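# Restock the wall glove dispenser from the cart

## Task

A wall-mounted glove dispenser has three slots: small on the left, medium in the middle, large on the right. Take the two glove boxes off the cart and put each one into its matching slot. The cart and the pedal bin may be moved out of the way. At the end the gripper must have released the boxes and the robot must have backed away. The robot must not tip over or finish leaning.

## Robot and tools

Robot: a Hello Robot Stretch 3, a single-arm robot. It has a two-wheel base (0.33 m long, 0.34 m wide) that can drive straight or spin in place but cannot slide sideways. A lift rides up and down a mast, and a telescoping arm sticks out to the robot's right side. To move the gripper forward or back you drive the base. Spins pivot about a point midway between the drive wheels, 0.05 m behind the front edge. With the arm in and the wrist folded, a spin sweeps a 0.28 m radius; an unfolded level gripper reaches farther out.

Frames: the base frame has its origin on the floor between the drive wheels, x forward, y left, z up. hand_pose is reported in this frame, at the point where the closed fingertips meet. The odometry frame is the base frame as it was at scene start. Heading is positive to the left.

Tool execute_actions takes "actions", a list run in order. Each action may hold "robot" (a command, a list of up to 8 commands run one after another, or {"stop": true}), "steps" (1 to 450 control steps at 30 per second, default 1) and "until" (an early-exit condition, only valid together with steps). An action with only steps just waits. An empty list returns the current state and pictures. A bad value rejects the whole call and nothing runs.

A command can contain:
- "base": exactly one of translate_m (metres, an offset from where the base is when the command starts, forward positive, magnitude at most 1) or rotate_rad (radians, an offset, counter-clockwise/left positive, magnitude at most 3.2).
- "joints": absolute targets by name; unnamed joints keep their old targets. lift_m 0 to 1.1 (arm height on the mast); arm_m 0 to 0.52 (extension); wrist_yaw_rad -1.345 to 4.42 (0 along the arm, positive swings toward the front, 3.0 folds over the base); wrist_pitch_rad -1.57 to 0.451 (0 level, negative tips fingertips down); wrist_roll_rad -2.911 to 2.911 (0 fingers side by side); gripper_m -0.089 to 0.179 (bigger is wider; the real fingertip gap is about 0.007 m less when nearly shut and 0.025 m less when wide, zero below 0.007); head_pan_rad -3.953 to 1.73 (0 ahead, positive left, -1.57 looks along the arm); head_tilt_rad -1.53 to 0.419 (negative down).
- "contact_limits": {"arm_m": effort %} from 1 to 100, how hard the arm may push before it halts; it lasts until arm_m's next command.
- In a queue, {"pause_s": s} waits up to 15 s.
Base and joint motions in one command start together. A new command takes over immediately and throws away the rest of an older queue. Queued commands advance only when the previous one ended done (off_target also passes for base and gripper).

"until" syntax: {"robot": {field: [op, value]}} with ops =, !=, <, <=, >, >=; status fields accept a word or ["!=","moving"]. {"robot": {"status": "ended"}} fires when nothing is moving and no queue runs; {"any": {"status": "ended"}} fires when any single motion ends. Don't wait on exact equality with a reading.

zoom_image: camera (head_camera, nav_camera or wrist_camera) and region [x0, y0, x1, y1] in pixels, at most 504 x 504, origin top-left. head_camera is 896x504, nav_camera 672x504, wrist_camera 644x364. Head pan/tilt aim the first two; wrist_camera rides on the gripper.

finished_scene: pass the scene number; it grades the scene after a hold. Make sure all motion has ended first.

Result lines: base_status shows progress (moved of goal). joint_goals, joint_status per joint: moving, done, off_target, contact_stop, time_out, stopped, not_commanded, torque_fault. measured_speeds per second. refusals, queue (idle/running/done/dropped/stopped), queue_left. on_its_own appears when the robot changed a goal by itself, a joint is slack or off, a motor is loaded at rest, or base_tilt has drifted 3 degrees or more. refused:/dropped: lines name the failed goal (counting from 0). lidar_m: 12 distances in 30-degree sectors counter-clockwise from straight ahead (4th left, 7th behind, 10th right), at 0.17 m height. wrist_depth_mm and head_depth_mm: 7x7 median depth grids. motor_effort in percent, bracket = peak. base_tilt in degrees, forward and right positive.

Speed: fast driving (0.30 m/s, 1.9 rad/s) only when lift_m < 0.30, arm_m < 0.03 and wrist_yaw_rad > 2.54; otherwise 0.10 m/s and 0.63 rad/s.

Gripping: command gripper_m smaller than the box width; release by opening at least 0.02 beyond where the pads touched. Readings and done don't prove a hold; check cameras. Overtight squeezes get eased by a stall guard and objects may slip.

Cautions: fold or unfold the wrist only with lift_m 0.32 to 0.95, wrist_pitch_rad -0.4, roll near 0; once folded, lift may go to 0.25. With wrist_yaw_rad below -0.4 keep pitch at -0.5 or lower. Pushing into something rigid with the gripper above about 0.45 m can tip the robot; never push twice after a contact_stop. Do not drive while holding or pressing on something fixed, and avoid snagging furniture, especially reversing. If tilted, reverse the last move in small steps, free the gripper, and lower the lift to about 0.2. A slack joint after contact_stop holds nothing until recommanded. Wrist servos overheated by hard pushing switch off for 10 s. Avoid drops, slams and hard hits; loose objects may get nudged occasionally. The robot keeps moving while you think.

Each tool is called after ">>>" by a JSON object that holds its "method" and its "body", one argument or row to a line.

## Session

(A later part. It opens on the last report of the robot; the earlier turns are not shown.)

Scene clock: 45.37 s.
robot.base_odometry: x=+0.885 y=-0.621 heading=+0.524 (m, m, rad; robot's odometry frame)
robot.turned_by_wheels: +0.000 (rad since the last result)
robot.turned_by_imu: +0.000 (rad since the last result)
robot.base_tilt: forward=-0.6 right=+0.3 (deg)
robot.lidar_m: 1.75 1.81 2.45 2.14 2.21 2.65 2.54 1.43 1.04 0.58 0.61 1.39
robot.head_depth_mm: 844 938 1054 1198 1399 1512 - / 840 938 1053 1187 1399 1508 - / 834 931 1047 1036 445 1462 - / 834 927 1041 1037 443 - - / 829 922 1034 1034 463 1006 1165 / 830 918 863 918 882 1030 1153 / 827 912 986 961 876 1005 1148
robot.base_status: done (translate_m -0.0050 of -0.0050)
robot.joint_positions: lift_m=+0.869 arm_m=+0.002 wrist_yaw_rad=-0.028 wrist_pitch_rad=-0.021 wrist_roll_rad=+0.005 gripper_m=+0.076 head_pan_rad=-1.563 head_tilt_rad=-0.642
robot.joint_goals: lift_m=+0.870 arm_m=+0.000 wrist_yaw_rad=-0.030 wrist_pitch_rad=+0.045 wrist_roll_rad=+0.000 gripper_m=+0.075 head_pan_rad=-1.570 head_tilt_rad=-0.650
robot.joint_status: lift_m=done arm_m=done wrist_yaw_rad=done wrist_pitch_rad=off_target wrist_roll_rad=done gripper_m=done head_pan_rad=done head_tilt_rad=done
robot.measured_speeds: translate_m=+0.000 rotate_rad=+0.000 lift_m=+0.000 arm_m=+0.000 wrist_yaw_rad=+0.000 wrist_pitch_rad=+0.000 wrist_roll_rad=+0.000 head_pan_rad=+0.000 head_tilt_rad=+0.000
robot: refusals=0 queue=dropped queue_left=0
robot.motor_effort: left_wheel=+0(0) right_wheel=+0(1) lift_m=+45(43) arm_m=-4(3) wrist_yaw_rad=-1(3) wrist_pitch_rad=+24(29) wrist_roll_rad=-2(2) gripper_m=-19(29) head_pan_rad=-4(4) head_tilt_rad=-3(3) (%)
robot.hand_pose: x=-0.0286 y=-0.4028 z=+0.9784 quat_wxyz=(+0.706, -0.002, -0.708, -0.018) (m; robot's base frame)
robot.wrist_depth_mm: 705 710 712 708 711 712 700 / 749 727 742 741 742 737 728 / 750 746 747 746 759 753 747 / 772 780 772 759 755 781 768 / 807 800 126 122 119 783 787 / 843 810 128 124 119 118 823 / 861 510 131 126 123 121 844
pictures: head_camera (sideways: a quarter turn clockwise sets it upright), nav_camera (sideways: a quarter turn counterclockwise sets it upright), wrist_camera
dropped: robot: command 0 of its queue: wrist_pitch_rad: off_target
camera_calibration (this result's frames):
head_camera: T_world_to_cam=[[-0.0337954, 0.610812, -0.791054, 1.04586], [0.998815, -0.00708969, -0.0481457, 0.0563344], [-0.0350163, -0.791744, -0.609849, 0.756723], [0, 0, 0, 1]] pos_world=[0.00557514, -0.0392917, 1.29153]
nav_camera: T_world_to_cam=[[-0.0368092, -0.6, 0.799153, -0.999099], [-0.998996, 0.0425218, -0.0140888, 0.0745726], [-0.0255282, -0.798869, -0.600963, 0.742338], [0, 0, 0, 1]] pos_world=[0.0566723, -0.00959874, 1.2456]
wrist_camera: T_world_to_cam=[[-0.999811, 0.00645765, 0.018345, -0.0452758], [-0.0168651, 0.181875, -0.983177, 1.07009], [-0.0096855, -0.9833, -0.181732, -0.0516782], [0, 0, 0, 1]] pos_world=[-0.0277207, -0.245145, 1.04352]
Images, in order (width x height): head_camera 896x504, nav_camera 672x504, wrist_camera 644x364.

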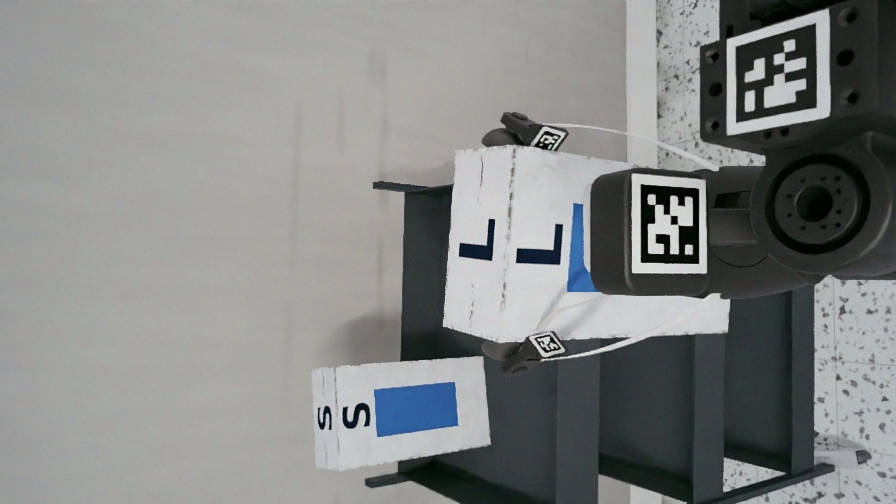

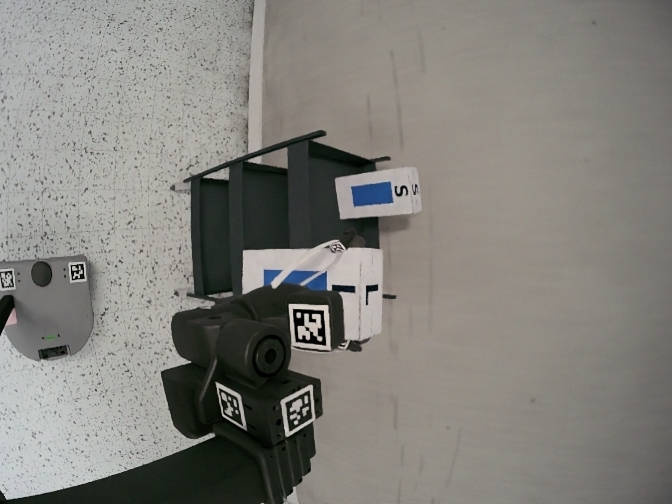

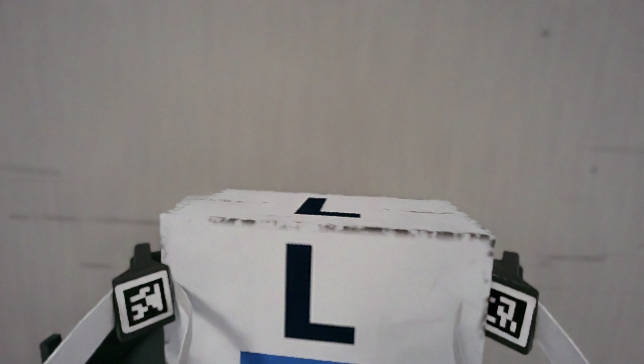

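Keep the lift lower so both cameras see the dispenser on arrival.

>>> {"method": "execute_actions", "body": {
  "actions": [
    {"robot":[{"base":{"rotate_rad":0.996},"joints":{"wrist_yaw_rad":0.09,"head_tilt_rad":-0.6}},{"base":{"translate_m":1.0}},{"base":{"translate_m":0.74},"joints":{"lift_m":0.8}},{"base":{"rotate_rad":0.575}}],"steps":450,"until":{"robot":{"status":"ended"}}},
    {"steps":450,"until":{"robot":{"status":"ended"}}}
  ]
}}

Scene clock: 70.27 s.
robot.base_odometry: x=+0.973 y=+1.117 heading=+2.095 (m, m, rad; robot's odometry frame)
robot.turned_by_wheels: +1.571 (rad since the last result)
robot.turned_by_imu: +1.592 (rad since the last result)
robot.base_tilt: forward=-0.7 right=+0.3 (deg)
robot.lidar_m: 1.32 1.36 1.30 2.62 3.46 2.12 2.42 1.15 0.83 0.79 0.82 1.11
robot.head_depth_mm: 667 733 821 929 1072 1262 1281 / 665 733 815 926 1060 1258 1285 / 663 728 813 917 1012 1213 1269 / 655 725 809 908 490 497 - / 655 723 802 879 488 498 1176 / 651 718 797 899 1000 1203 1242 / 650 714 795 879 1028 1199 1225
robot.base_status: done (rotate_rad +0.5749 of +0.5750)
robot.joint_positions: lift_m=+0.800 arm_m=+0.002 wrist_yaw_rad=+0.089 wrist_pitch_rad=-0.021 wrist_roll_rad=+0.003 gripper_m=+0.076 head_pan_rad=-1.563 head_tilt_rad=-0.606
robot.joint_goals: lift_m=+0.800 arm_m=+0.000 wrist_yaw_rad=+0.090 wrist_pitch_rad=+0.045 wrist_roll_rad=+0.000 gripper_m=+0.075 head_pan_rad=-1.570 head_tilt_rad=-0.600
robot.joint_status: lift_m=done arm_m=done wrist_yaw_rad=done wrist_pitch_rad=off_target wrist_roll_rad=done gripper_m=done head_pan_rad=done head_tilt_rad=done
robot.measured_speeds: translate_m=+0.000 rotate_rad=+0.000 lift_m=+0.000 arm_m=+0.000 wrist_yaw_rad=+0.000 wrist_pitch_rad=+0.000 wrist_roll_rad=+0.000 head_pan_rad=+0.000 head_tilt_rad=+0.000
robot: refusals=0 queue=done queue_left=0
robot.motor_effort: left_wheel=+0(3) right_wheel=+1(5) lift_m=+19(46) arm_m=-3(4) wrist_yaw_rad=+2(10) wrist_pitch_rad=+23(24) wrist_roll_rad=-2(2) gripper_m=-19(19) head_pan_rad=-5(5) head_tilt_rad=+3(6) (%)
robot.hand_pose: x=+0.0013 y=-0.4019 z=+0.9097 quat_wxyz=(+0.706, +0.039, -0.707, +0.024) (m; robot's base frame)
robot.wrist_depth_mm: 578 567 543 524 505 490 480 / 597 577 556 537 519 505 488 / 617 596 574 548 542 523 505 / 640 608 576 568 547 536 516 / 659 618 126 122 119 547 529 / 679 661 128 123 120 118 545 / 696 684 131 127 122 121 555
pictures: head_camera (sideways: a quarter turn clockwise sets it upright), nav_camera (sideways: a quarter turn counterclockwise sets it upright), wrist_camera
camera_calibration (this result's frames):
head_camera: T_world_to_cam=[[-0.0335758, 0.581972, -0.812515, 1.07383], [0.998828, -0.00881179, -0.0475865, 0.0556085], [-0.0348537, -0.813161, -0.580994, 0.719184], [0, 0, 0, 1]] pos_world=[0.00557776, -0.0396381, 1.29299]
nav_camera: T_world_to_cam=[[-0.0370309, -0.570876, 0.820201, -1.02654], [-0.998992, 0.0419832, -0.015882, 0.0769078], [-0.025368, -0.819963, -0.571855, 0.704469], [0, 0, 0, 1]] pos_world=[0.0566876, -0.0116155, 1.24604]
wrist_camera: T_world_to_cam=[[-0.993685, -0.110406, 0.0199978, -0.062602], [-0.0395443, 0.177811, -0.98327, 1.0014], [0.105003, -0.977852, -0.181054, -0.0615733], [0, 0, 0, 1]] pos_world=[-0.0161417, -0.24518, 0.974745]
Images, in order (width x height): head_camera 896x504, nav_camera 672x504, wrist_camera 644x364.

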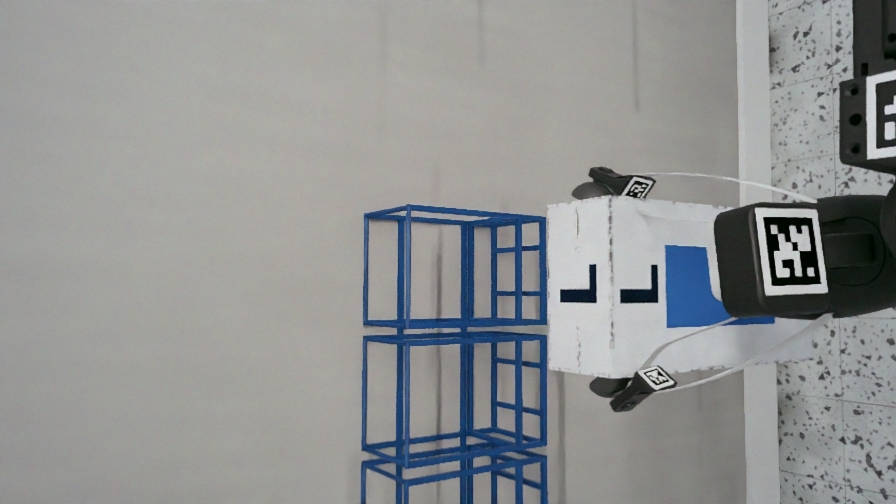

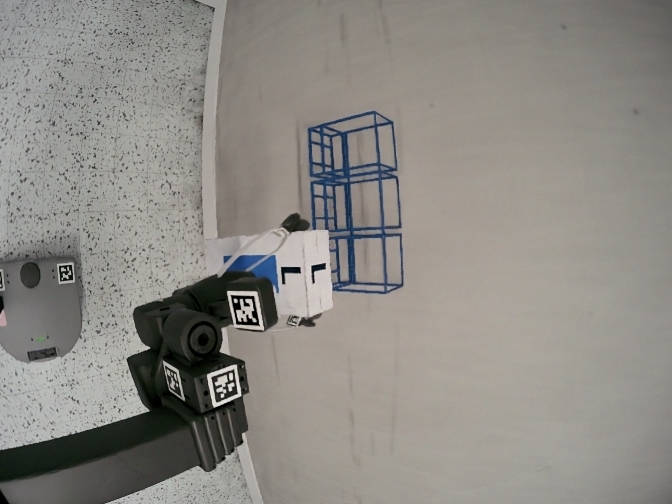

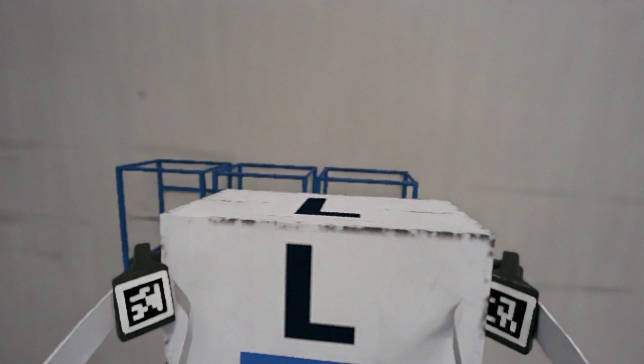

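>>> {"method": "execute_actions", "body": {
  "actions": [
    {"robot":[{"base":{"translate_m":-0.014},"joints":{"lift_m":1.03,"arm_m":0.2}},{"joints":{"arm_m":0.34}}],"steps":450,"until":{"robot":{"status":"ended"}}}
  ]
}}

Scene clock: 77.00 s.
robot.base_odometry: x=+0.980 y=+1.105 heading=+2.095 (m, m, rad; robot's odometry frame)
robot.turned_by_wheels: +0.000 (rad since the last result)
robot.turned_by_imu: +0.000 (rad since the last result)
robot.base_tilt: forward=-0.6 right=+0.2 (deg)
robot.lidar_m: 1.33 1.38 1.30 2.68 3.47 2.10 2.41 1.14 0.83 0.79 0.82 1.11
robot.head_depth_mm: 657 - 832 930 1067 1267 1260 / 652 730 819 925 1064 1256 1255 / 643 - 824 918 1060 1236 1242 / 647 - 705 897 1051 1223 1248 / 654 641 698 876 1039 1218 1237 / 653 717 795 903 1037 1205 1230 / 650 716 793 880 1022 1200 1227
robot.base_status: done (translate_m -0.0140 of -0.0140)
robot.joint_positions: lift_m=+1.029 arm_m=+0.340 wrist_yaw_rad=+0.089 wrist_pitch_rad=-0.021 wrist_roll_rad=+0.003 gripper_m=+0.076 head_pan_rad=-1.563 head_tilt_rad=-0.606
robot.joint_goals: lift_m=+1.030 arm_m=+0.340 wrist_yaw_rad=+0.090 wrist_pitch_rad=+0.045 wrist_roll_rad=+0.000 gripper_m=+0.075 head_pan_rad=-1.570 head_tilt_rad=-0.600
robot.joint_status: lift_m=done arm_m=done wrist_yaw_rad=done wrist_pitch_rad=off_target wrist_roll_rad=done gripper_m=done head_pan_rad=done head_tilt_rad=done
robot.measured_speeds: translate_m=+0.000 rotate_rad=+0.000 lift_m=+0.000 arm_m=+0.000 wrist_yaw_rad=+0.000 wrist_pitch_rad=+0.000 wrist_roll_rad=+0.000 head_pan_rad=+0.000 head_tilt_rad=+0.000
robot: refusals=0 queue=done queue_left=0
robot.motor_effort: left_wheel=-1(4) right_wheel=+0(3) lift_m=+44(45) arm_m=+5(5) wrist_yaw_rad=+1(1) wrist_pitch_rad=+23(24) wrist_roll_rad=-1(2) gripper_m=-19(19) head_pan_rad=-4(4) head_tilt_rad=+2(3) (%)
robot.hand_pose: x=+0.0013 y=-0.7393 z=+1.1386 quat_wxyz=(+0.706, +0.039, -0.707, +0.024) (m; robot's base frame)
robot.wrist_depth_mm: 223 217 210 203 196 191 185 / 230 223 216 208 202 195 189 / 237 230 221 214 207 201 195 / 246 236 227 219 213 207 200 / 255 245 126 123 119 210 207 / 263 255 128 123 120 118 211 / 272 263 131 126 123 121 216
pictures: head_camera (sideways: a quarter turn clockwise sets it upright), nav_camera (sideways: a quarter turn counterclockwise sets it upright), wrist_camera
camera_calibration (this result's frames):
head_camera: T_world_to_cam=[[-0.0335666, 0.581923, -0.812551, 1.07388], [0.998828, -0.00882997, -0.0475854, 0.0556072], [-0.0348658, -0.813196, -0.580944, 0.719119], [0, 0, 0, 1]] pos_world=[0.00557716, -0.0396386, 1.293]
nav_camera: T_world_to_cam=[[-0.03704, -0.570824, 0.820236, -1.02658], [-0.998991, 0.0419974, -0.015885, 0.0769117], [-0.0253803, -0.819997, -0.571804, 0.704404], [0, 0, 0, 1]] pos_world=[0.0566875, -0.0116197, 1.24604]
wrist_camera: T_world_to_cam=[[-0.993684, -0.110417, 0.0199978, -0.104429], [-0.0395457, 0.177804, -0.983271, 1.2864], [0.105015, -0.977852, -0.181047, -0.350025], [0, 0, 0, 1]] pos_world=[-0.0161406, -0.58253, 1.2036]
Images, in order (width x height): head_camera 896x504, nav_camera 672x504, wrist_camera 644x364.

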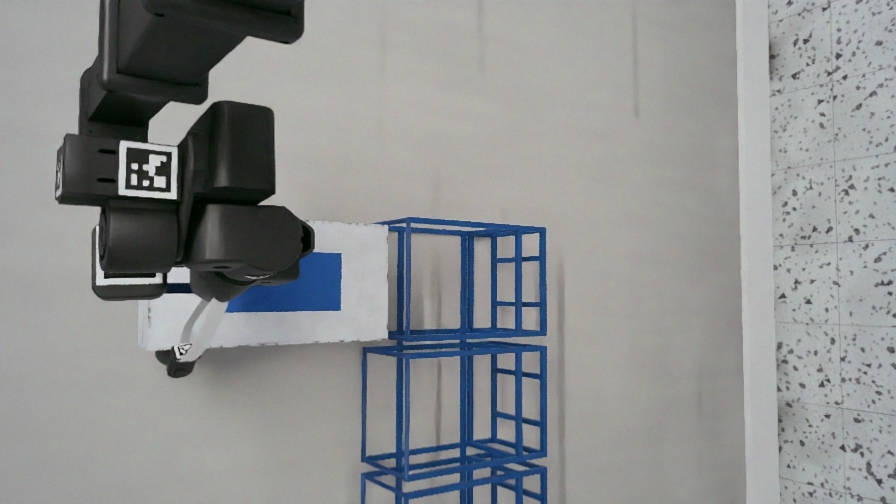

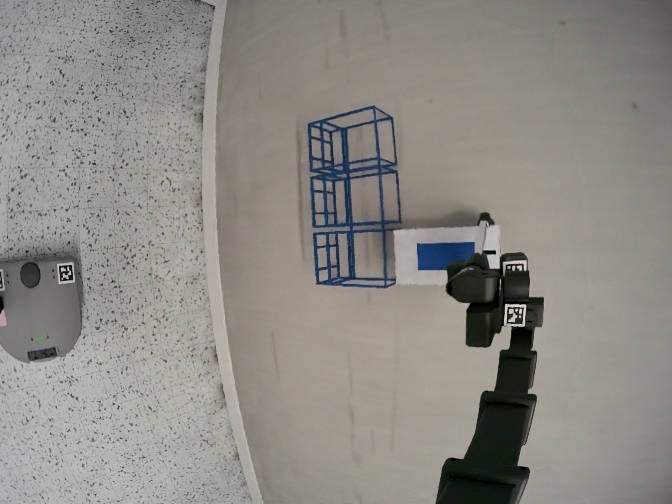

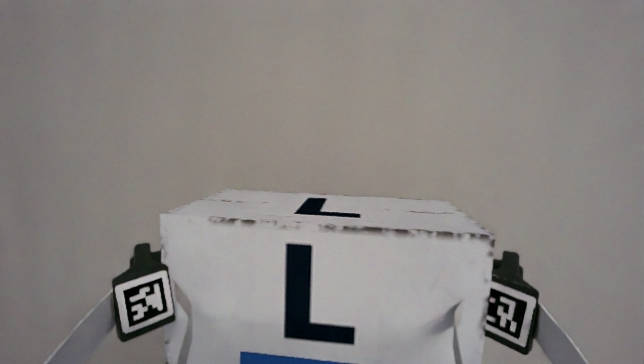

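>>> {"method": "execute_actions", "body": {
  "actions": [
    {"robot":[{"base":{"translate_m":-0.004},"joints":{"arm_m":0.362}},{"joints":{"lift_m":1.01}}],"steps":450,"until":{"robot":{"status":"ended"}}}
  ]
}}

>>> {"method": "zoom_image", "body": {
  "camera": "head_camera",
  "region": [320,200,480,360]
}}

Scene clock: 80.87 s.
robot.base_odometry: x=+0.982 y=+1.101 heading=+2.095 (m, m, rad; robot's odometry frame)
robot.turned_by_wheels: +0.000 (rad since the last result)
robot.turned_by_imu: +0.000 (rad since the last result)
robot.base_tilt: forward=-0.6 right=+0.3 (deg)
robot.lidar_m: 1.34 1.38 1.30 2.68 3.42 2.11 2.41 1.14 0.83 0.79 0.82 1.11
robot.head_depth_mm: 662 - 847 930 1072 1262 1255 / 661 - 819 922 1065 1254 1254 / 652 - 824 916 1054 1239 1245 / 657 - 737 916 1054 1233 1248 / 654 670 724 888 1044 1225 1235 / 651 716 803 902 1030 1211 1235 / 648 715 795 869 1026 1199 1234
robot.base_status: done (translate_m -0.0040 of -0.0040)
robot.joint_positions: lift_m=+1.010 arm_m=+0.362 wrist_yaw_rad=+0.089 wrist_pitch_rad=-0.020 wrist_roll_rad=+0.003 gripper_m=+0.076 head_pan_rad=-1.563 head_tilt_rad=-0.606
robot.joint_goals: lift_m=+1.010 arm_m=+0.362 wrist_yaw_rad=+0.090 wrist_pitch_rad=+0.045 wrist_roll_rad=+0.000 gripper_m=+0.075 head_pan_rad=-1.570 head_tilt_rad=-0.600
robot.joint_status: lift_m=done arm_m=done wrist_yaw_rad=done wrist_pitch_rad=off_target wrist_roll_rad=done gripper_m=done head_pan_rad=done head_tilt_rad=done
robot.measured_speeds: translate_m=+0.000 rotate_rad=+0.000 lift_m=+0.000 arm_m=+0.000 wrist_yaw_rad=+0.000 wrist_pitch_rad=+0.000 wrist_roll_rad=+0.000 head_pan_rad=+0.000 head_tilt_rad=+0.000
robot: refusals=0 queue=done queue_left=0
robot.motor_effort: left_wheel=+0(1) right_wheel=+0(5) lift_m=+18(45) arm_m=+5(7) wrist_yaw_rad=+1(1) wrist_pitch_rad=+23(23) wrist_roll_rad=-1(1) gripper_m=-19(19) head_pan_rad=-4(4) head_tilt_rad=+3(2) (%)
robot.hand_pose: x=+0.0013 y=-0.7613 z=+1.1199 quat_wxyz=(+0.706, +0.039, -0.707, +0.024) (m; robot's base frame)
robot.wrist_depth_mm: 199 195 188 182 177 171 166 / 207 201 194 188 181 175 170 / 213 206 199 192 186 181 175 / 220 213 204 196 190 185 179 / 228 219 126 123 119 188 184 / 236 228 128 123 119 118 190 / 243 236 131 126 122 121 194
pictures: head_camera (sideways: a quarter turn clockwise sets it upright), nav_camera (sideways: a quarter turn counterclockwise sets it upright), wrist_camera
camera_calibration (this result's frames):
head_camera: T_world_to_cam=[[-0.0335665, 0.581923, -0.812551, 1.07388], [0.998828, -0.0088301, -0.0475854, 0.0556071], [-0.0348659, -0.813196, -0.580944, 0.719119], [0, 0, 0, 1]] pos_world=[0.00557715, -0.0396386, 1.293]
nav_camera: T_world_to_cam=[[-0.0370401, -0.570824, 0.820236, -1.02658], [-0.998991, 0.0419976, -0.015885, 0.0769118], [-0.0253804, -0.819998, -0.571804, 0.704403], [0, 0, 0, 1]] pos_world=[0.0566875, -0.0116197, 1.24604]
wrist_camera: T_world_to_cam=[[-0.993685, -0.11041, 0.0200106, -0.106492], [-0.0394948, 0.177224, -0.983378, 1.2716], [0.105029, -0.977958, -0.180465, -0.375672], [0, 0, 0, 1]] pos_world=[-0.0161421, -0.604507, 1.1848]
Images, in order (width x height): head_camera 896x504, nav_camera 672x504, wrist_camera 644x364.

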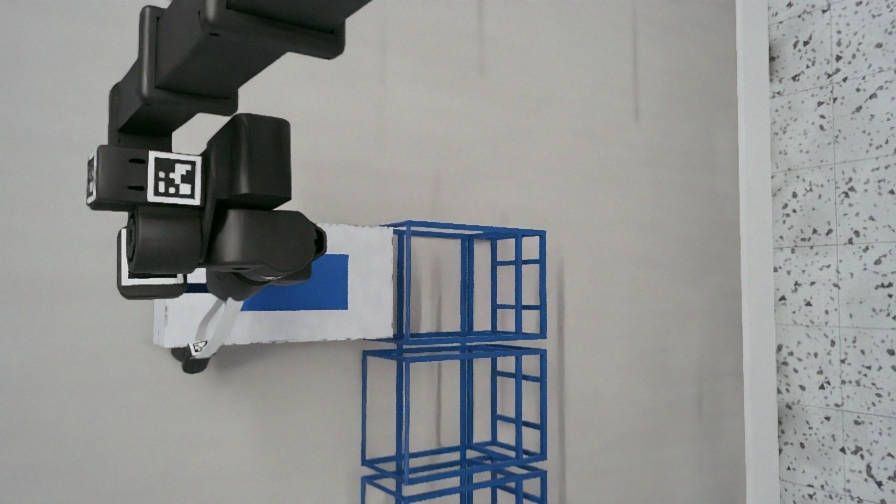

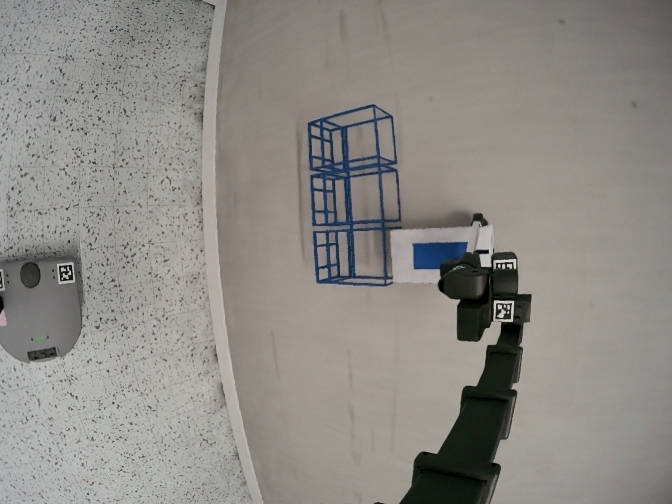

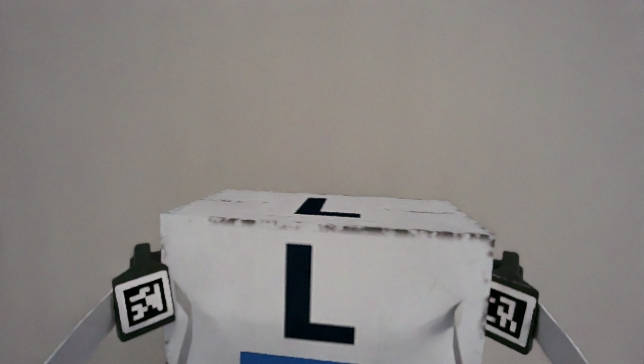

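Region (320, 200, 480, 360) of head_camera's 896x504 image, scaled by 3.150, with more detail than that image has.

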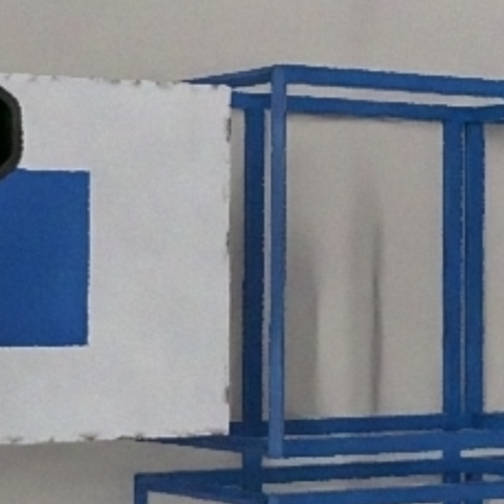

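Centred. Lower.

>>> {"method": "execute_actions", "body": {
  "actions": [
    {"robot":{"joints":{"lift_m":0.97,"arm_m":0.366}},"steps":450,"until":{"robot":{"status":"ended"}}}
  ]
}}

Scene clock: 82.53 s.
robot.base_odometry: x=+0.982 y=+1.101 heading=+2.095 (m, m, rad; robot's odometry frame)
robot.turned_by_wheels: +0.000 (rad since the last result)
robot.turned_by_imu: +0.000 (rad since the last result)
robot.base_tilt: forward=-0.7 right=+0.3 (deg)
robot.lidar_m: 1.34 1.39 1.31 2.70 3.46 2.10 2.41 1.15 0.83 0.79 0.82 1.11
robot.head_depth_mm: 666 723 - 966 1067 1262 1257 / 662 710 847 924 1060 1251 1254 / 661 - 844 918 1051 1240 1243 / 658 703 - 908 1050 1223 1243 / 654 697 737 890 1041 1222 1246 / 650 718 796 898 1038 1212 1236 / 648 714 791 873 1026 1205 1235
robot.base_status: done (translate_m -0.0040 of -0.0040)
robot.joint_positions: lift_m=+0.970 arm_m=+0.366 wrist_yaw_rad=+0.089 wrist_pitch_rad=-0.020 wrist_roll_rad=+0.003 gripper_m=+0.076 head_pan_rad=-1.563 head_tilt_rad=-0.606
robot.joint_goals: lift_m=+0.970 arm_m=+0.366 wrist_yaw_rad=+0.090 wrist_pitch_rad=+0.045 wrist_roll_rad=+0.000 gripper_m=+0.075 head_pan_rad=-1.570 head_tilt_rad=-0.600
robot.joint_status: lift_m=done arm_m=done wrist_yaw_rad=done wrist_pitch_rad=off_target wrist_roll_rad=done gripper_m=done head_pan_rad=done head_tilt_rad=done
robot.measured_speeds: translate_m=+0.000 rotate_rad=+0.000 lift_m=+0.000 arm_m=+0.000 wrist_yaw_rad=+0.000 wrist_pitch_rad=+0.000 wrist_roll_rad=+0.000 head_pan_rad=+0.000 head_tilt_rad=+0.000
robot: refusals=0 queue=done queue_left=0
robot.motor_effort: left_wheel=+0(0) right_wheel=+0(0) lift_m=+18(16) arm_m=+5(5) wrist_yaw_rad=+1(1) wrist_pitch_rad=+23(24) wrist_roll_rad=-1(1) gripper_m=-19(19) head_pan_rad=-5(4) head_tilt_rad=+2(2) (%)
robot.hand_pose: x=+0.0013 y=-0.7653 z=+1.0799 quat_wxyz=(+0.706, +0.039, -0.707, +0.024) (m; robot's base frame)
robot.wrist_depth_mm: 197 191 184 179 173 168 163 / 203 196 190 183 178 172 167 / 209 201 195 189 182 177 171 / 215 207 198 193 187 182 175 / 223 214 126 122 119 185 180 / 231 223 128 123 120 118 186 / 239 230 131 127 122 121 190
pictures: head_camera (sideways: a quarter turn clockwise sets it upright), nav_camera (sideways: a quarter turn counterclockwise sets it upright), wrist_camera
camera_calibration (this result's frames):
head_camera: T_world_to_cam=[[-0.0335665, 0.581922, -0.812551, 1.07388], [0.998828, -0.0088301, -0.0475854, 0.0556071], [-0.0348659, -0.813196, -0.580944, 0.719119], [0, 0, 0, 1]] pos_world=[0.00557715, -0.0396386, 1.293]
nav_camera: T_world_to_cam=[[-0.0370401, -0.570824, 0.820236, -1.02658], [-0.998991, 0.0419976, -0.015885, 0.0769118], [-0.0253804, -0.819998, -0.571804, 0.704403], [0, 0, 0, 1]] pos_world=[0.0566875, -0.0116197, 1.24604]
wrist_camera: T_world_to_cam=[[-0.993685, -0.110411, 0.0200094, -0.106133], [-0.0394989, 0.177273, -0.983369, 1.23299], [0.105028, -0.977949, -0.180514, -0.386742], [0, 0, 0, 1]] pos_world=[-0.0161419, -0.608507, 1.1448]
Images, in order (width x height): head_camera 896x504, nav_camera 672x504, wrist_camera 644x364.

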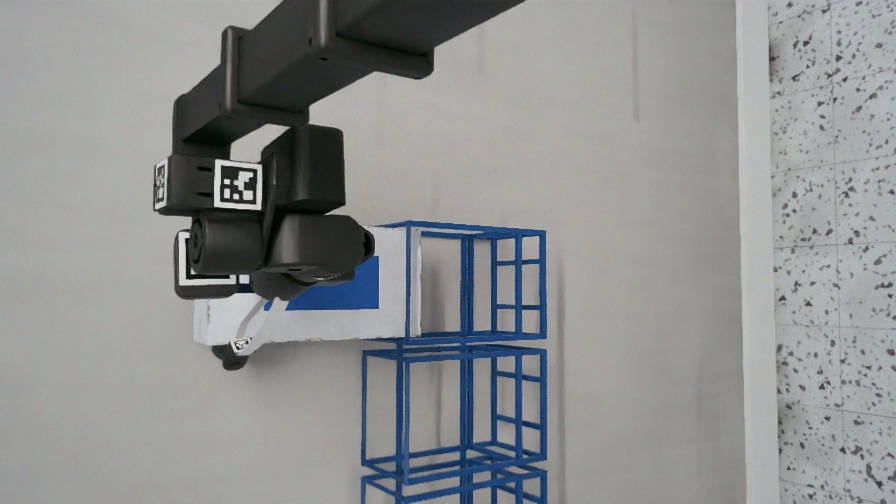

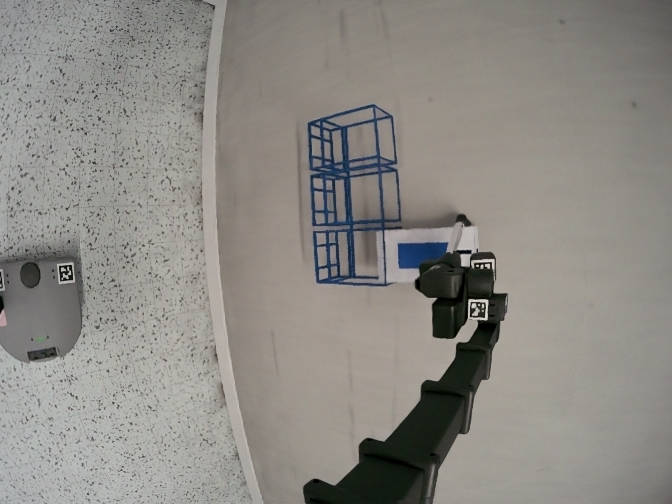

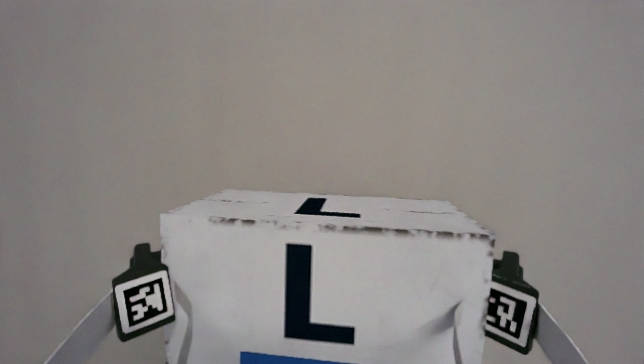

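>>> {"method": "execute_actions", "body": {
  "actions": [
    {"robot":{"joints":{"lift_m":0.82}},"steps":450,"until":{"robot":{"status":"ended"}}},
    {"robot":{"joints":{"lift_m":0.785}},"steps":40,"until":{"robot":{"wrist_pitch_rad":[">",-0.005]}}},
    {"robot":{"stop":true},"steps":10}
  ]
}}

Scene clock: 86.10 s.
robot.base_odometry: x=+0.982 y=+1.101 heading=+2.095 (m, m, rad; robot's odometry frame)
robot.turned_by_wheels: +0.000 (rad since the last result)
robot.turned_by_imu: +0.000 (rad since the last result)
robot.base_tilt: forward=-0.6 right=+0.2 (deg)
robot.lidar_m: 1.34 1.39 1.31 2.69 3.46 2.10 2.40 1.14 0.83 0.80 0.82 1.11
robot.head_depth_mm: 667 737 819 925 1062 - - / 664 731 818 912 - 1283 1257 / 660 728 809 - 1076 1246 1248 / 658 725 783 - 1061 1224 1248 / 655 723 781 823 1042 1228 1235 / 652 716 799 899 1038 1206 1240 / 649 715 793 874 1028 1196 1228
robot.base_status: done (translate_m -0.0040 of -0.0040)
robot.joint_positions: lift_m=+0.798 arm_m=+0.366 wrist_yaw_rad=+0.089 wrist_pitch_rad=+0.035 wrist_roll_rad=+0.007 gripper_m=+0.076 head_pan_rad=-1.563 head_tilt_rad=-0.606
robot.joint_goals: lift_m=+0.798 arm_m=+0.366 wrist_yaw_rad=+0.090 wrist_pitch_rad=+0.045 wrist_roll_rad=+0.000 gripper_m=+0.075 head_pan_rad=-1.570 head_tilt_rad=-0.600
robot.joint_status: lift_m=moving arm_m=done wrist_yaw_rad=done wrist_pitch_rad=off_target wrist_roll_rad=done gripper_m=done head_pan_rad=done head_tilt_rad=done
robot.measured_speeds: translate_m=+0.000 rotate_rad=+0.000 lift_m=-0.001 arm_m=+0.000 wrist_yaw_rad=+0.000 wrist_pitch_rad=+0.000 wrist_roll_rad=+0.000 head_pan_rad=+0.000 head_tilt_rad=+0.000
robot: refusals=0 queue=stopped queue_left=0
robot.motor_effort: left_wheel=-1(0) right_wheel=+1(2) lift_m=+13(16) arm_m=+5(5) wrist_yaw_rad=+1(2) wrist_pitch_rad=+3(23) wrist_roll_rad=-4(4) gripper_m=-19(19) head_pan_rad=-5(5) head_tilt_rad=+2(2) (%)
robot.hand_pose: x=+0.0014 y=-0.7665 z=+0.9220 quat_wxyz=(+0.704, +0.020, -0.709, +0.043) (m; robot's base frame)
robot.wrist_depth_mm: 202 197 190 184 179 173 168 / 207 201 194 188 182 176 171 / 212 206 198 191 185 179 173 / 215 210 200 194 188 182 178 / 219 214 127 122 120 184 181 / 226 220 128 123 120 118 184 / 231 133 130 125 122 120 187
pictures: head_camera (sideways: a quarter turn clockwise sets it upright), nav_camera (sideways: a quarter turn counterclockwise sets it upright), wrist_camera
camera_calibration (this result's frames):
head_camera: T_world_to_cam=[[-0.0335666, 0.581923, -0.812551, 1.07388], [0.998828, -0.00882997, -0.0475854, 0.0556072], [-0.0348658, -0.813196, -0.580944, 0.719119], [0, 0, 0, 1]] pos_world=[0.00557716, -0.0396386, 1.293]
nav_camera: T_world_to_cam=[[-0.03704, -0.570824, 0.820236, -1.02658], [-0.998991, 0.0419974, -0.015885, 0.0769117], [-0.0253803, -0.819997, -0.571804, 0.704404], [0, 0, 0, 1]] pos_world=[0.0566875, -0.0116197, 1.24604]
wrist_camera: T_world_to_cam=[[-0.993825, -0.109623, 0.0171849, -0.0997408], [-0.0307747, 0.12351, -0.991866, 1.04455], [0.106609, -0.98627, -0.126121, -0.472978], [0, 0, 0, 1]] pos_world=[-0.0165552, -0.60643, 0.97812]
Images, in order (width x height): head_camera 896x504, nav_camera 672x504, wrist_camera 644x364.

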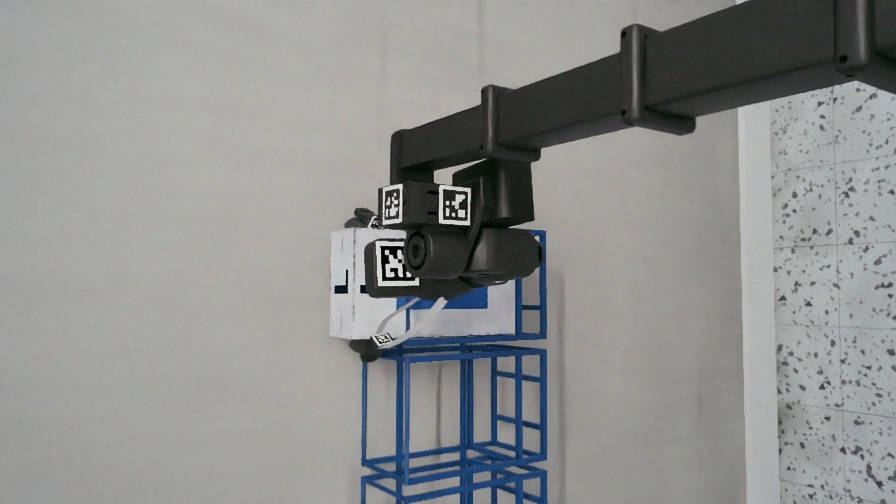

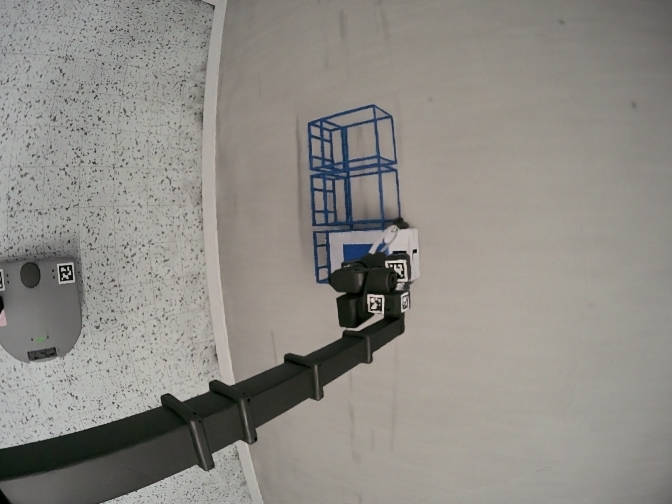

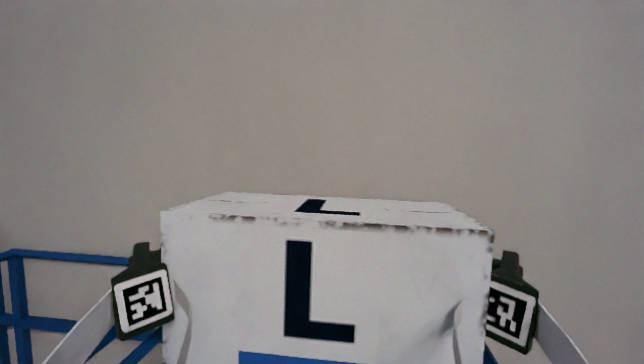

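>>> {"method": "execute_actions", "body": {
  "actions": [
    {"robot":[{"joints":{"gripper_m":0.179}},{"joints":{"lift_m":0.83}},{"joints":{"arm_m":0,"wrist_pitch_rad":0}}],"steps":450,"until":{"robot":{"status":"ended"}}}
  ]
}}

>>> {"method": "execute_actions", "body": {
  "actions": [
    {"robot":[{"joints":{"wrist_pitch_rad":-0.4,"lift_m":0.6,"gripper_m":0.03},"base":{"rotate_rad":-0.463}},{"joints":{"wrist_yaw_rad":3.0,"lift_m":0.33},"base":{"translate_m":-0.25}},{"joints":{"lift_m":0.28}},{"base":{"translate_m":-1.0}},{"base":{"translate_m":-0.44}},{"base":{"rotate_rad":-1.108}},{"joints":{"lift_m":0.5}},{"joints":{"lift_m":0.77,"wrist_yaw_rad":-0.03,"gripper_m":0.179}}],"steps":450,"until":{"robot":{"status":"ended"}}},
    {"steps":450,"until":{"robot":{"status":"ended"}}},
    {"robot":[{"joints":{"wrist_pitch_rad":0}},{"joints":{"arm_m":0.2}}],"steps":450,"until":{"robot":{"status":"ended"}}}
  ]
}}

Scene clock: 95.70 s.
robot.base_odometry: x=+0.982 y=+1.101 heading=+2.095 (m, m, rad; robot's odometry frame)
robot.turned_by_wheels: +0.000 (rad since the last result)
robot.turned_by_imu: +0.001 (rad since the last result)
robot.base_tilt: forward=-0.6 right=+0.2 (deg)
robot.lidar_m: 1.34 1.39 1.31 2.69 3.45 2.10 2.41 1.14 0.83 0.79 0.82 1.11
robot.head_depth_mm: 666 734 820 931 1073 1267 1318 / 664 730 816 923 1062 1257 1326 / 660 730 814 915 1035 1242 1304 / 657 727 784 795 1045 1162 - / 655 719 787 807 1042 1191 1211 / 650 715 796 905 1011 1217 1232 / 647 714 796 877 1023 1204 1226
robot.base_status: done (translate_m -0.0040 of -0.0040)
robot.joint_positions: lift_m=+0.829 arm_m=+0.002 wrist_yaw_rad=+0.088 wrist_pitch_rad=-0.016 wrist_roll_rad=+0.005 gripper_m=+0.179 head_pan_rad=-1.563 head_tilt_rad=-0.606
robot.joint_goals: lift_m=+0.830 arm_m=+0.000 wrist_yaw_rad=+0.090 wrist_pitch_rad=+0.000 wrist_roll_rad=+0.000 gripper_m=+0.179 head_pan_rad=-1.570 head_tilt_rad=-0.600
robot.joint_status: lift_m=done arm_m=done wrist_yaw_rad=done wrist_pitch_rad=done wrist_roll_rad=done gripper_m=done head_pan_rad=done head_tilt_rad=done
robot.measured_speeds: translate_m=+0.000 rotate_rad=+0.000 lift_m=+0.000 arm_m=+0.000 wrist_yaw_rad=+0.000 wrist_pitch_rad=+0.000 wrist_roll_rad=+0.000 head_pan_rad=+0.000 head_tilt_rad=+0.000
robot: refusals=0 queue=done queue_left=0
robot.motor_effort: left_wheel=-1(2) right_wheel=+1(4) lift_m=+40(43) arm_m=-4(4) wrist_yaw_rad=+2(10) wrist_pitch_rad=+6(8) wrist_roll_rad=-3(5) gripper_m=+0(85) head_pan_rad=-4(3) head_tilt_rad=+2(2) (%)
robot.hand_pose: x=+0.0010 y=-0.4021 z=+0.9398 quat_wxyz=(+0.705, +0.037, -0.708, +0.025) (m; robot's base frame)
robot.wrist_depth_mm: 583 560 547 529 512 490 477 / 594 574 553 541 523 505 489 / 623 598 573 558 542 516 503 / 632 607 593 554 546 529 519 / 657 623 595 478 555 548 532 / 679 640 612 488 584 571 542 / - 668 647 619 596 578 -
pictures: head_camera (sideways: a quarter turn clockwise sets it upright), nav_camera (sideways: a quarter turn counterclockwise sets it upright), wrist_camera
camera_calibration (this result's frames):
head_camera: T_world_to_cam=[[-0.0335664, 0.581891, -0.812574, 1.07391], [0.998828, -0.00883168, -0.0475848, 0.0556063], [-0.0348656, -0.813219, -0.580913, 0.719079], [0, 0, 0, 1]] pos_world=[0.00557717, -0.039639, 1.293]
nav_camera: T_world_to_cam=[[-0.0370402, -0.570793, 0.820258, -1.02661], [-0.998991, 0.0419967, -0.0158869, 0.0769142], [-0.02538, -0.820019, -0.571773, 0.704363], [0, 0, 0, 1]] pos_world=[0.0566875, -0.0116219, 1.24604]
wrist_camera: T_world_to_cam=[[-0.993843, -0.109351, 0.017836, -0.0609912], [-0.0367958, 0.17391, -0.984074, 1.03018], [0.104508, -0.978671, -0.176863, -0.0605091], [0, 0, 0, 1]] pos_world=[-0.0163858, -0.245046, 1.00416]
Images, in order (width x height): head_camera 896x504, nav_camera 672x504, wrist_camera 644x364.

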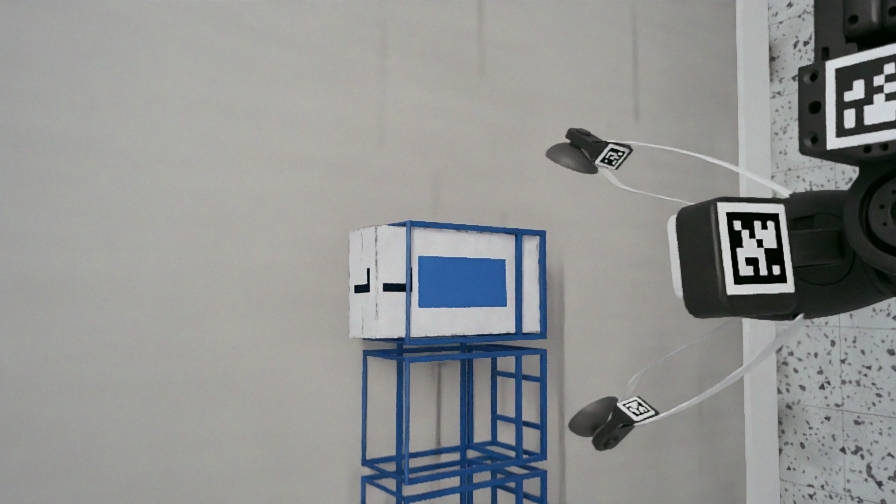

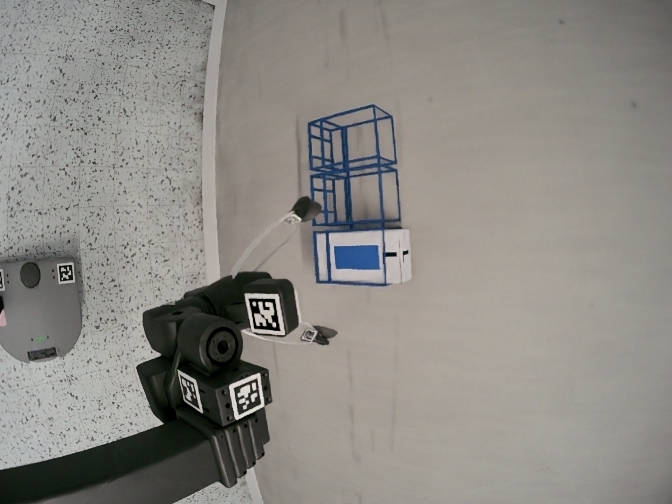

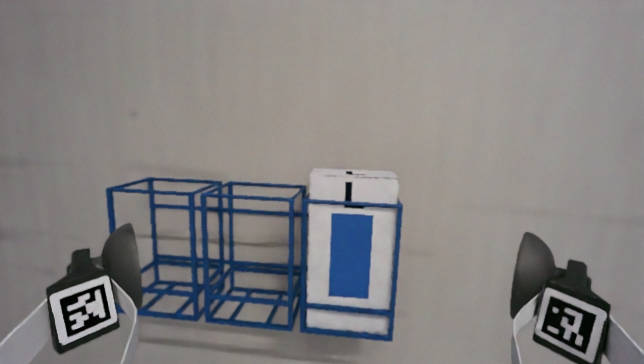

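Scene clock: 123.00 s.
robot.base_odometry: x=+1.085 y=-0.586 heading=+0.524 (m, m, rad; robot's odometry frame)
robot.turned_by_wheels: -1.571 (rad since the last result)
robot.turned_by_imu: -1.586 (rad since the last result)
robot.base_tilt: forward=-0.6 right=+0.2 (deg)
robot.lidar_m: 1.57 1.62 2.21 2.24 2.29 2.83 2.74 1.32 0.54 0.52 0.96 1.30
robot.head_depth_mm: 781 860 958 1066 875 1099 - / 775 856 954 1026 939 - 1082 / 774 851 949 1026 936 - 1077 / 768 851 931 825 - 965 1072 / 768 844 942 982 866 958 1071 / 763 842 934 1052 1157 1345 1208 / 760 839 932 1047 1207 1378 1229
robot.base_status: done (rotate_rad -1.1080 of -1.1080)
robot.joint_positions: lift_m=+0.769 arm_m=+0.200 wrist_yaw_rad=-0.028 wrist_pitch_rad=-0.020 wrist_roll_rad=+0.004 gripper_m=+0.179 head_pan_rad=-1.563 head_tilt_rad=-0.606
robot.joint_goals: lift_m=+0.770 arm_m=+0.200 wrist_yaw_rad=-0.030 wrist_pitch_rad=+0.000 wrist_roll_rad=+0.000 gripper_m=+0.179 head_pan_rad=-1.570 head_tilt_rad=-0.600
robot.joint_status: lift_m=done arm_m=done wrist_yaw_rad=done wrist_pitch_rad=done wrist_roll_rad=done gripper_m=done head_pan_rad=done head_tilt_rad=done
robot.measured_speeds: translate_m=+0.000 rotate_rad=+0.000 lift_m=+0.000 arm_m=+0.000 wrist_yaw_rad=+0.000 wrist_pitch_rad=+0.000 wrist_roll_rad=+0.000 head_pan_rad=+0.000 head_tilt_rad=+0.000
robot: refusals=0 queue=done queue_left=0
robot.motor_effort: left_wheel=+1(5) right_wheel=-1(7) lift_m=+41(38) arm_m=+4(4) wrist_yaw_rad=-2(3) wrist_pitch_rad=+7(6) wrist_roll_rad=-2(3) gripper_m=+0(85) head_pan_rad=-4(4) head_tilt_rad=+2(2) (%)
robot.hand_pose: x=-0.0286 y=-0.6002 z=+0.8789 quat_wxyz=(+0.706, -0.003, -0.708, -0.017) (m; robot's base frame)
robot.wrist_depth_mm: 457 458 458 462 458 455 450 / 471 473 474 472 470 470 469 / 487 485 482 482 485 480 478 / 500 503 493 292 490 495 492 / 517 514 513 297 516 507 508 / 532 530 448 305 522 523 522 / - 548 395 315 438 437 -
pictures: head_camera (sideways: a quarter turn clockwise sets it upright), nav_camera (sideways: a quarter turn counterclockwise sets it upright), wrist_camera
camera_calibration (this result's frames):
head_camera: T_world_to_cam=[[-0.0335538, 0.581693, -0.812716, 1.07409], [0.998828, -0.00886238, -0.0475808, 0.0556011], [-0.03488, -0.81336, -0.580714, 0.71882], [0, 0, 0, 1]] pos_world=[0.00557643, -0.0396411, 1.29301]
nav_camera: T_world_to_cam=[[-0.0370526, -0.570591, 0.820398, -1.02679], [-0.998991, 0.0420119, -0.0158991, 0.07693], [-0.0253946, -0.820159, -0.571572, 0.704102], [0, 0, 0, 1]] pos_world=[0.0566874, -0.0116365, 1.24605]
wrist_camera: T_world_to_cam=[[-0.99981, 0.00614231, 0.0185114, -0.0424263], [-0.0171004, 0.180374, -0.98345, 1.00753], [-0.00937962, -0.983579, -0.180234, -0.265318], [0, 0, 0, 1]] pos_world=[-0.0276776, -0.442433, 0.943825]
Images, in order (width x height): head_camera 896x504, nav_camera 672x504, wrist_camera 644x364.

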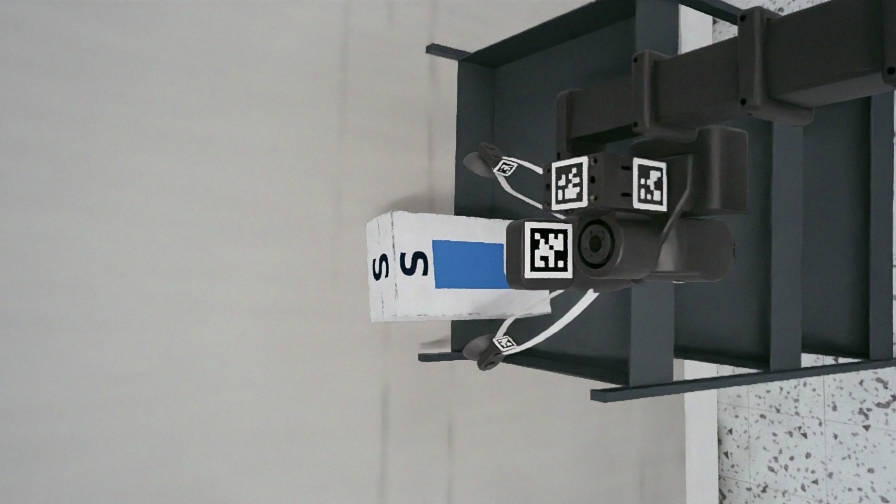

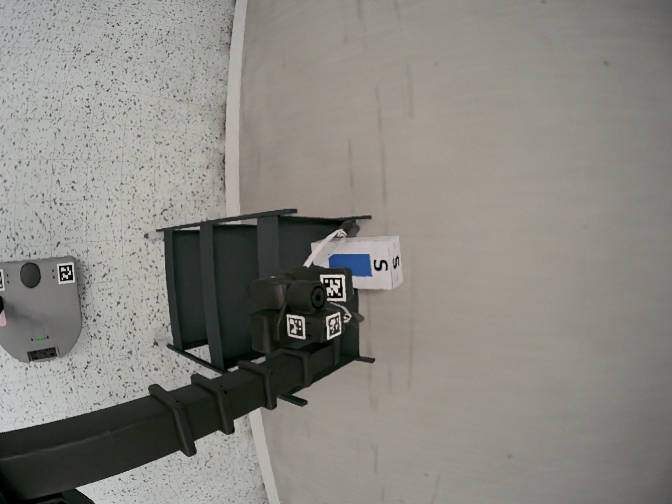

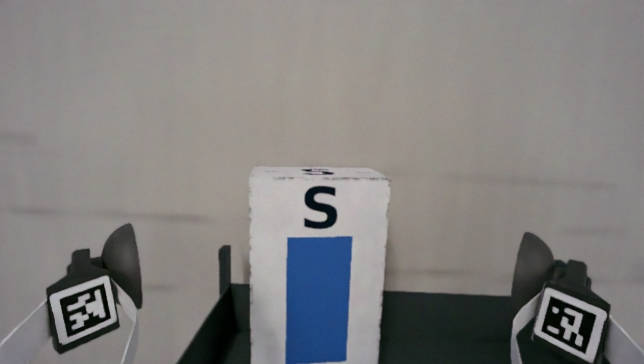

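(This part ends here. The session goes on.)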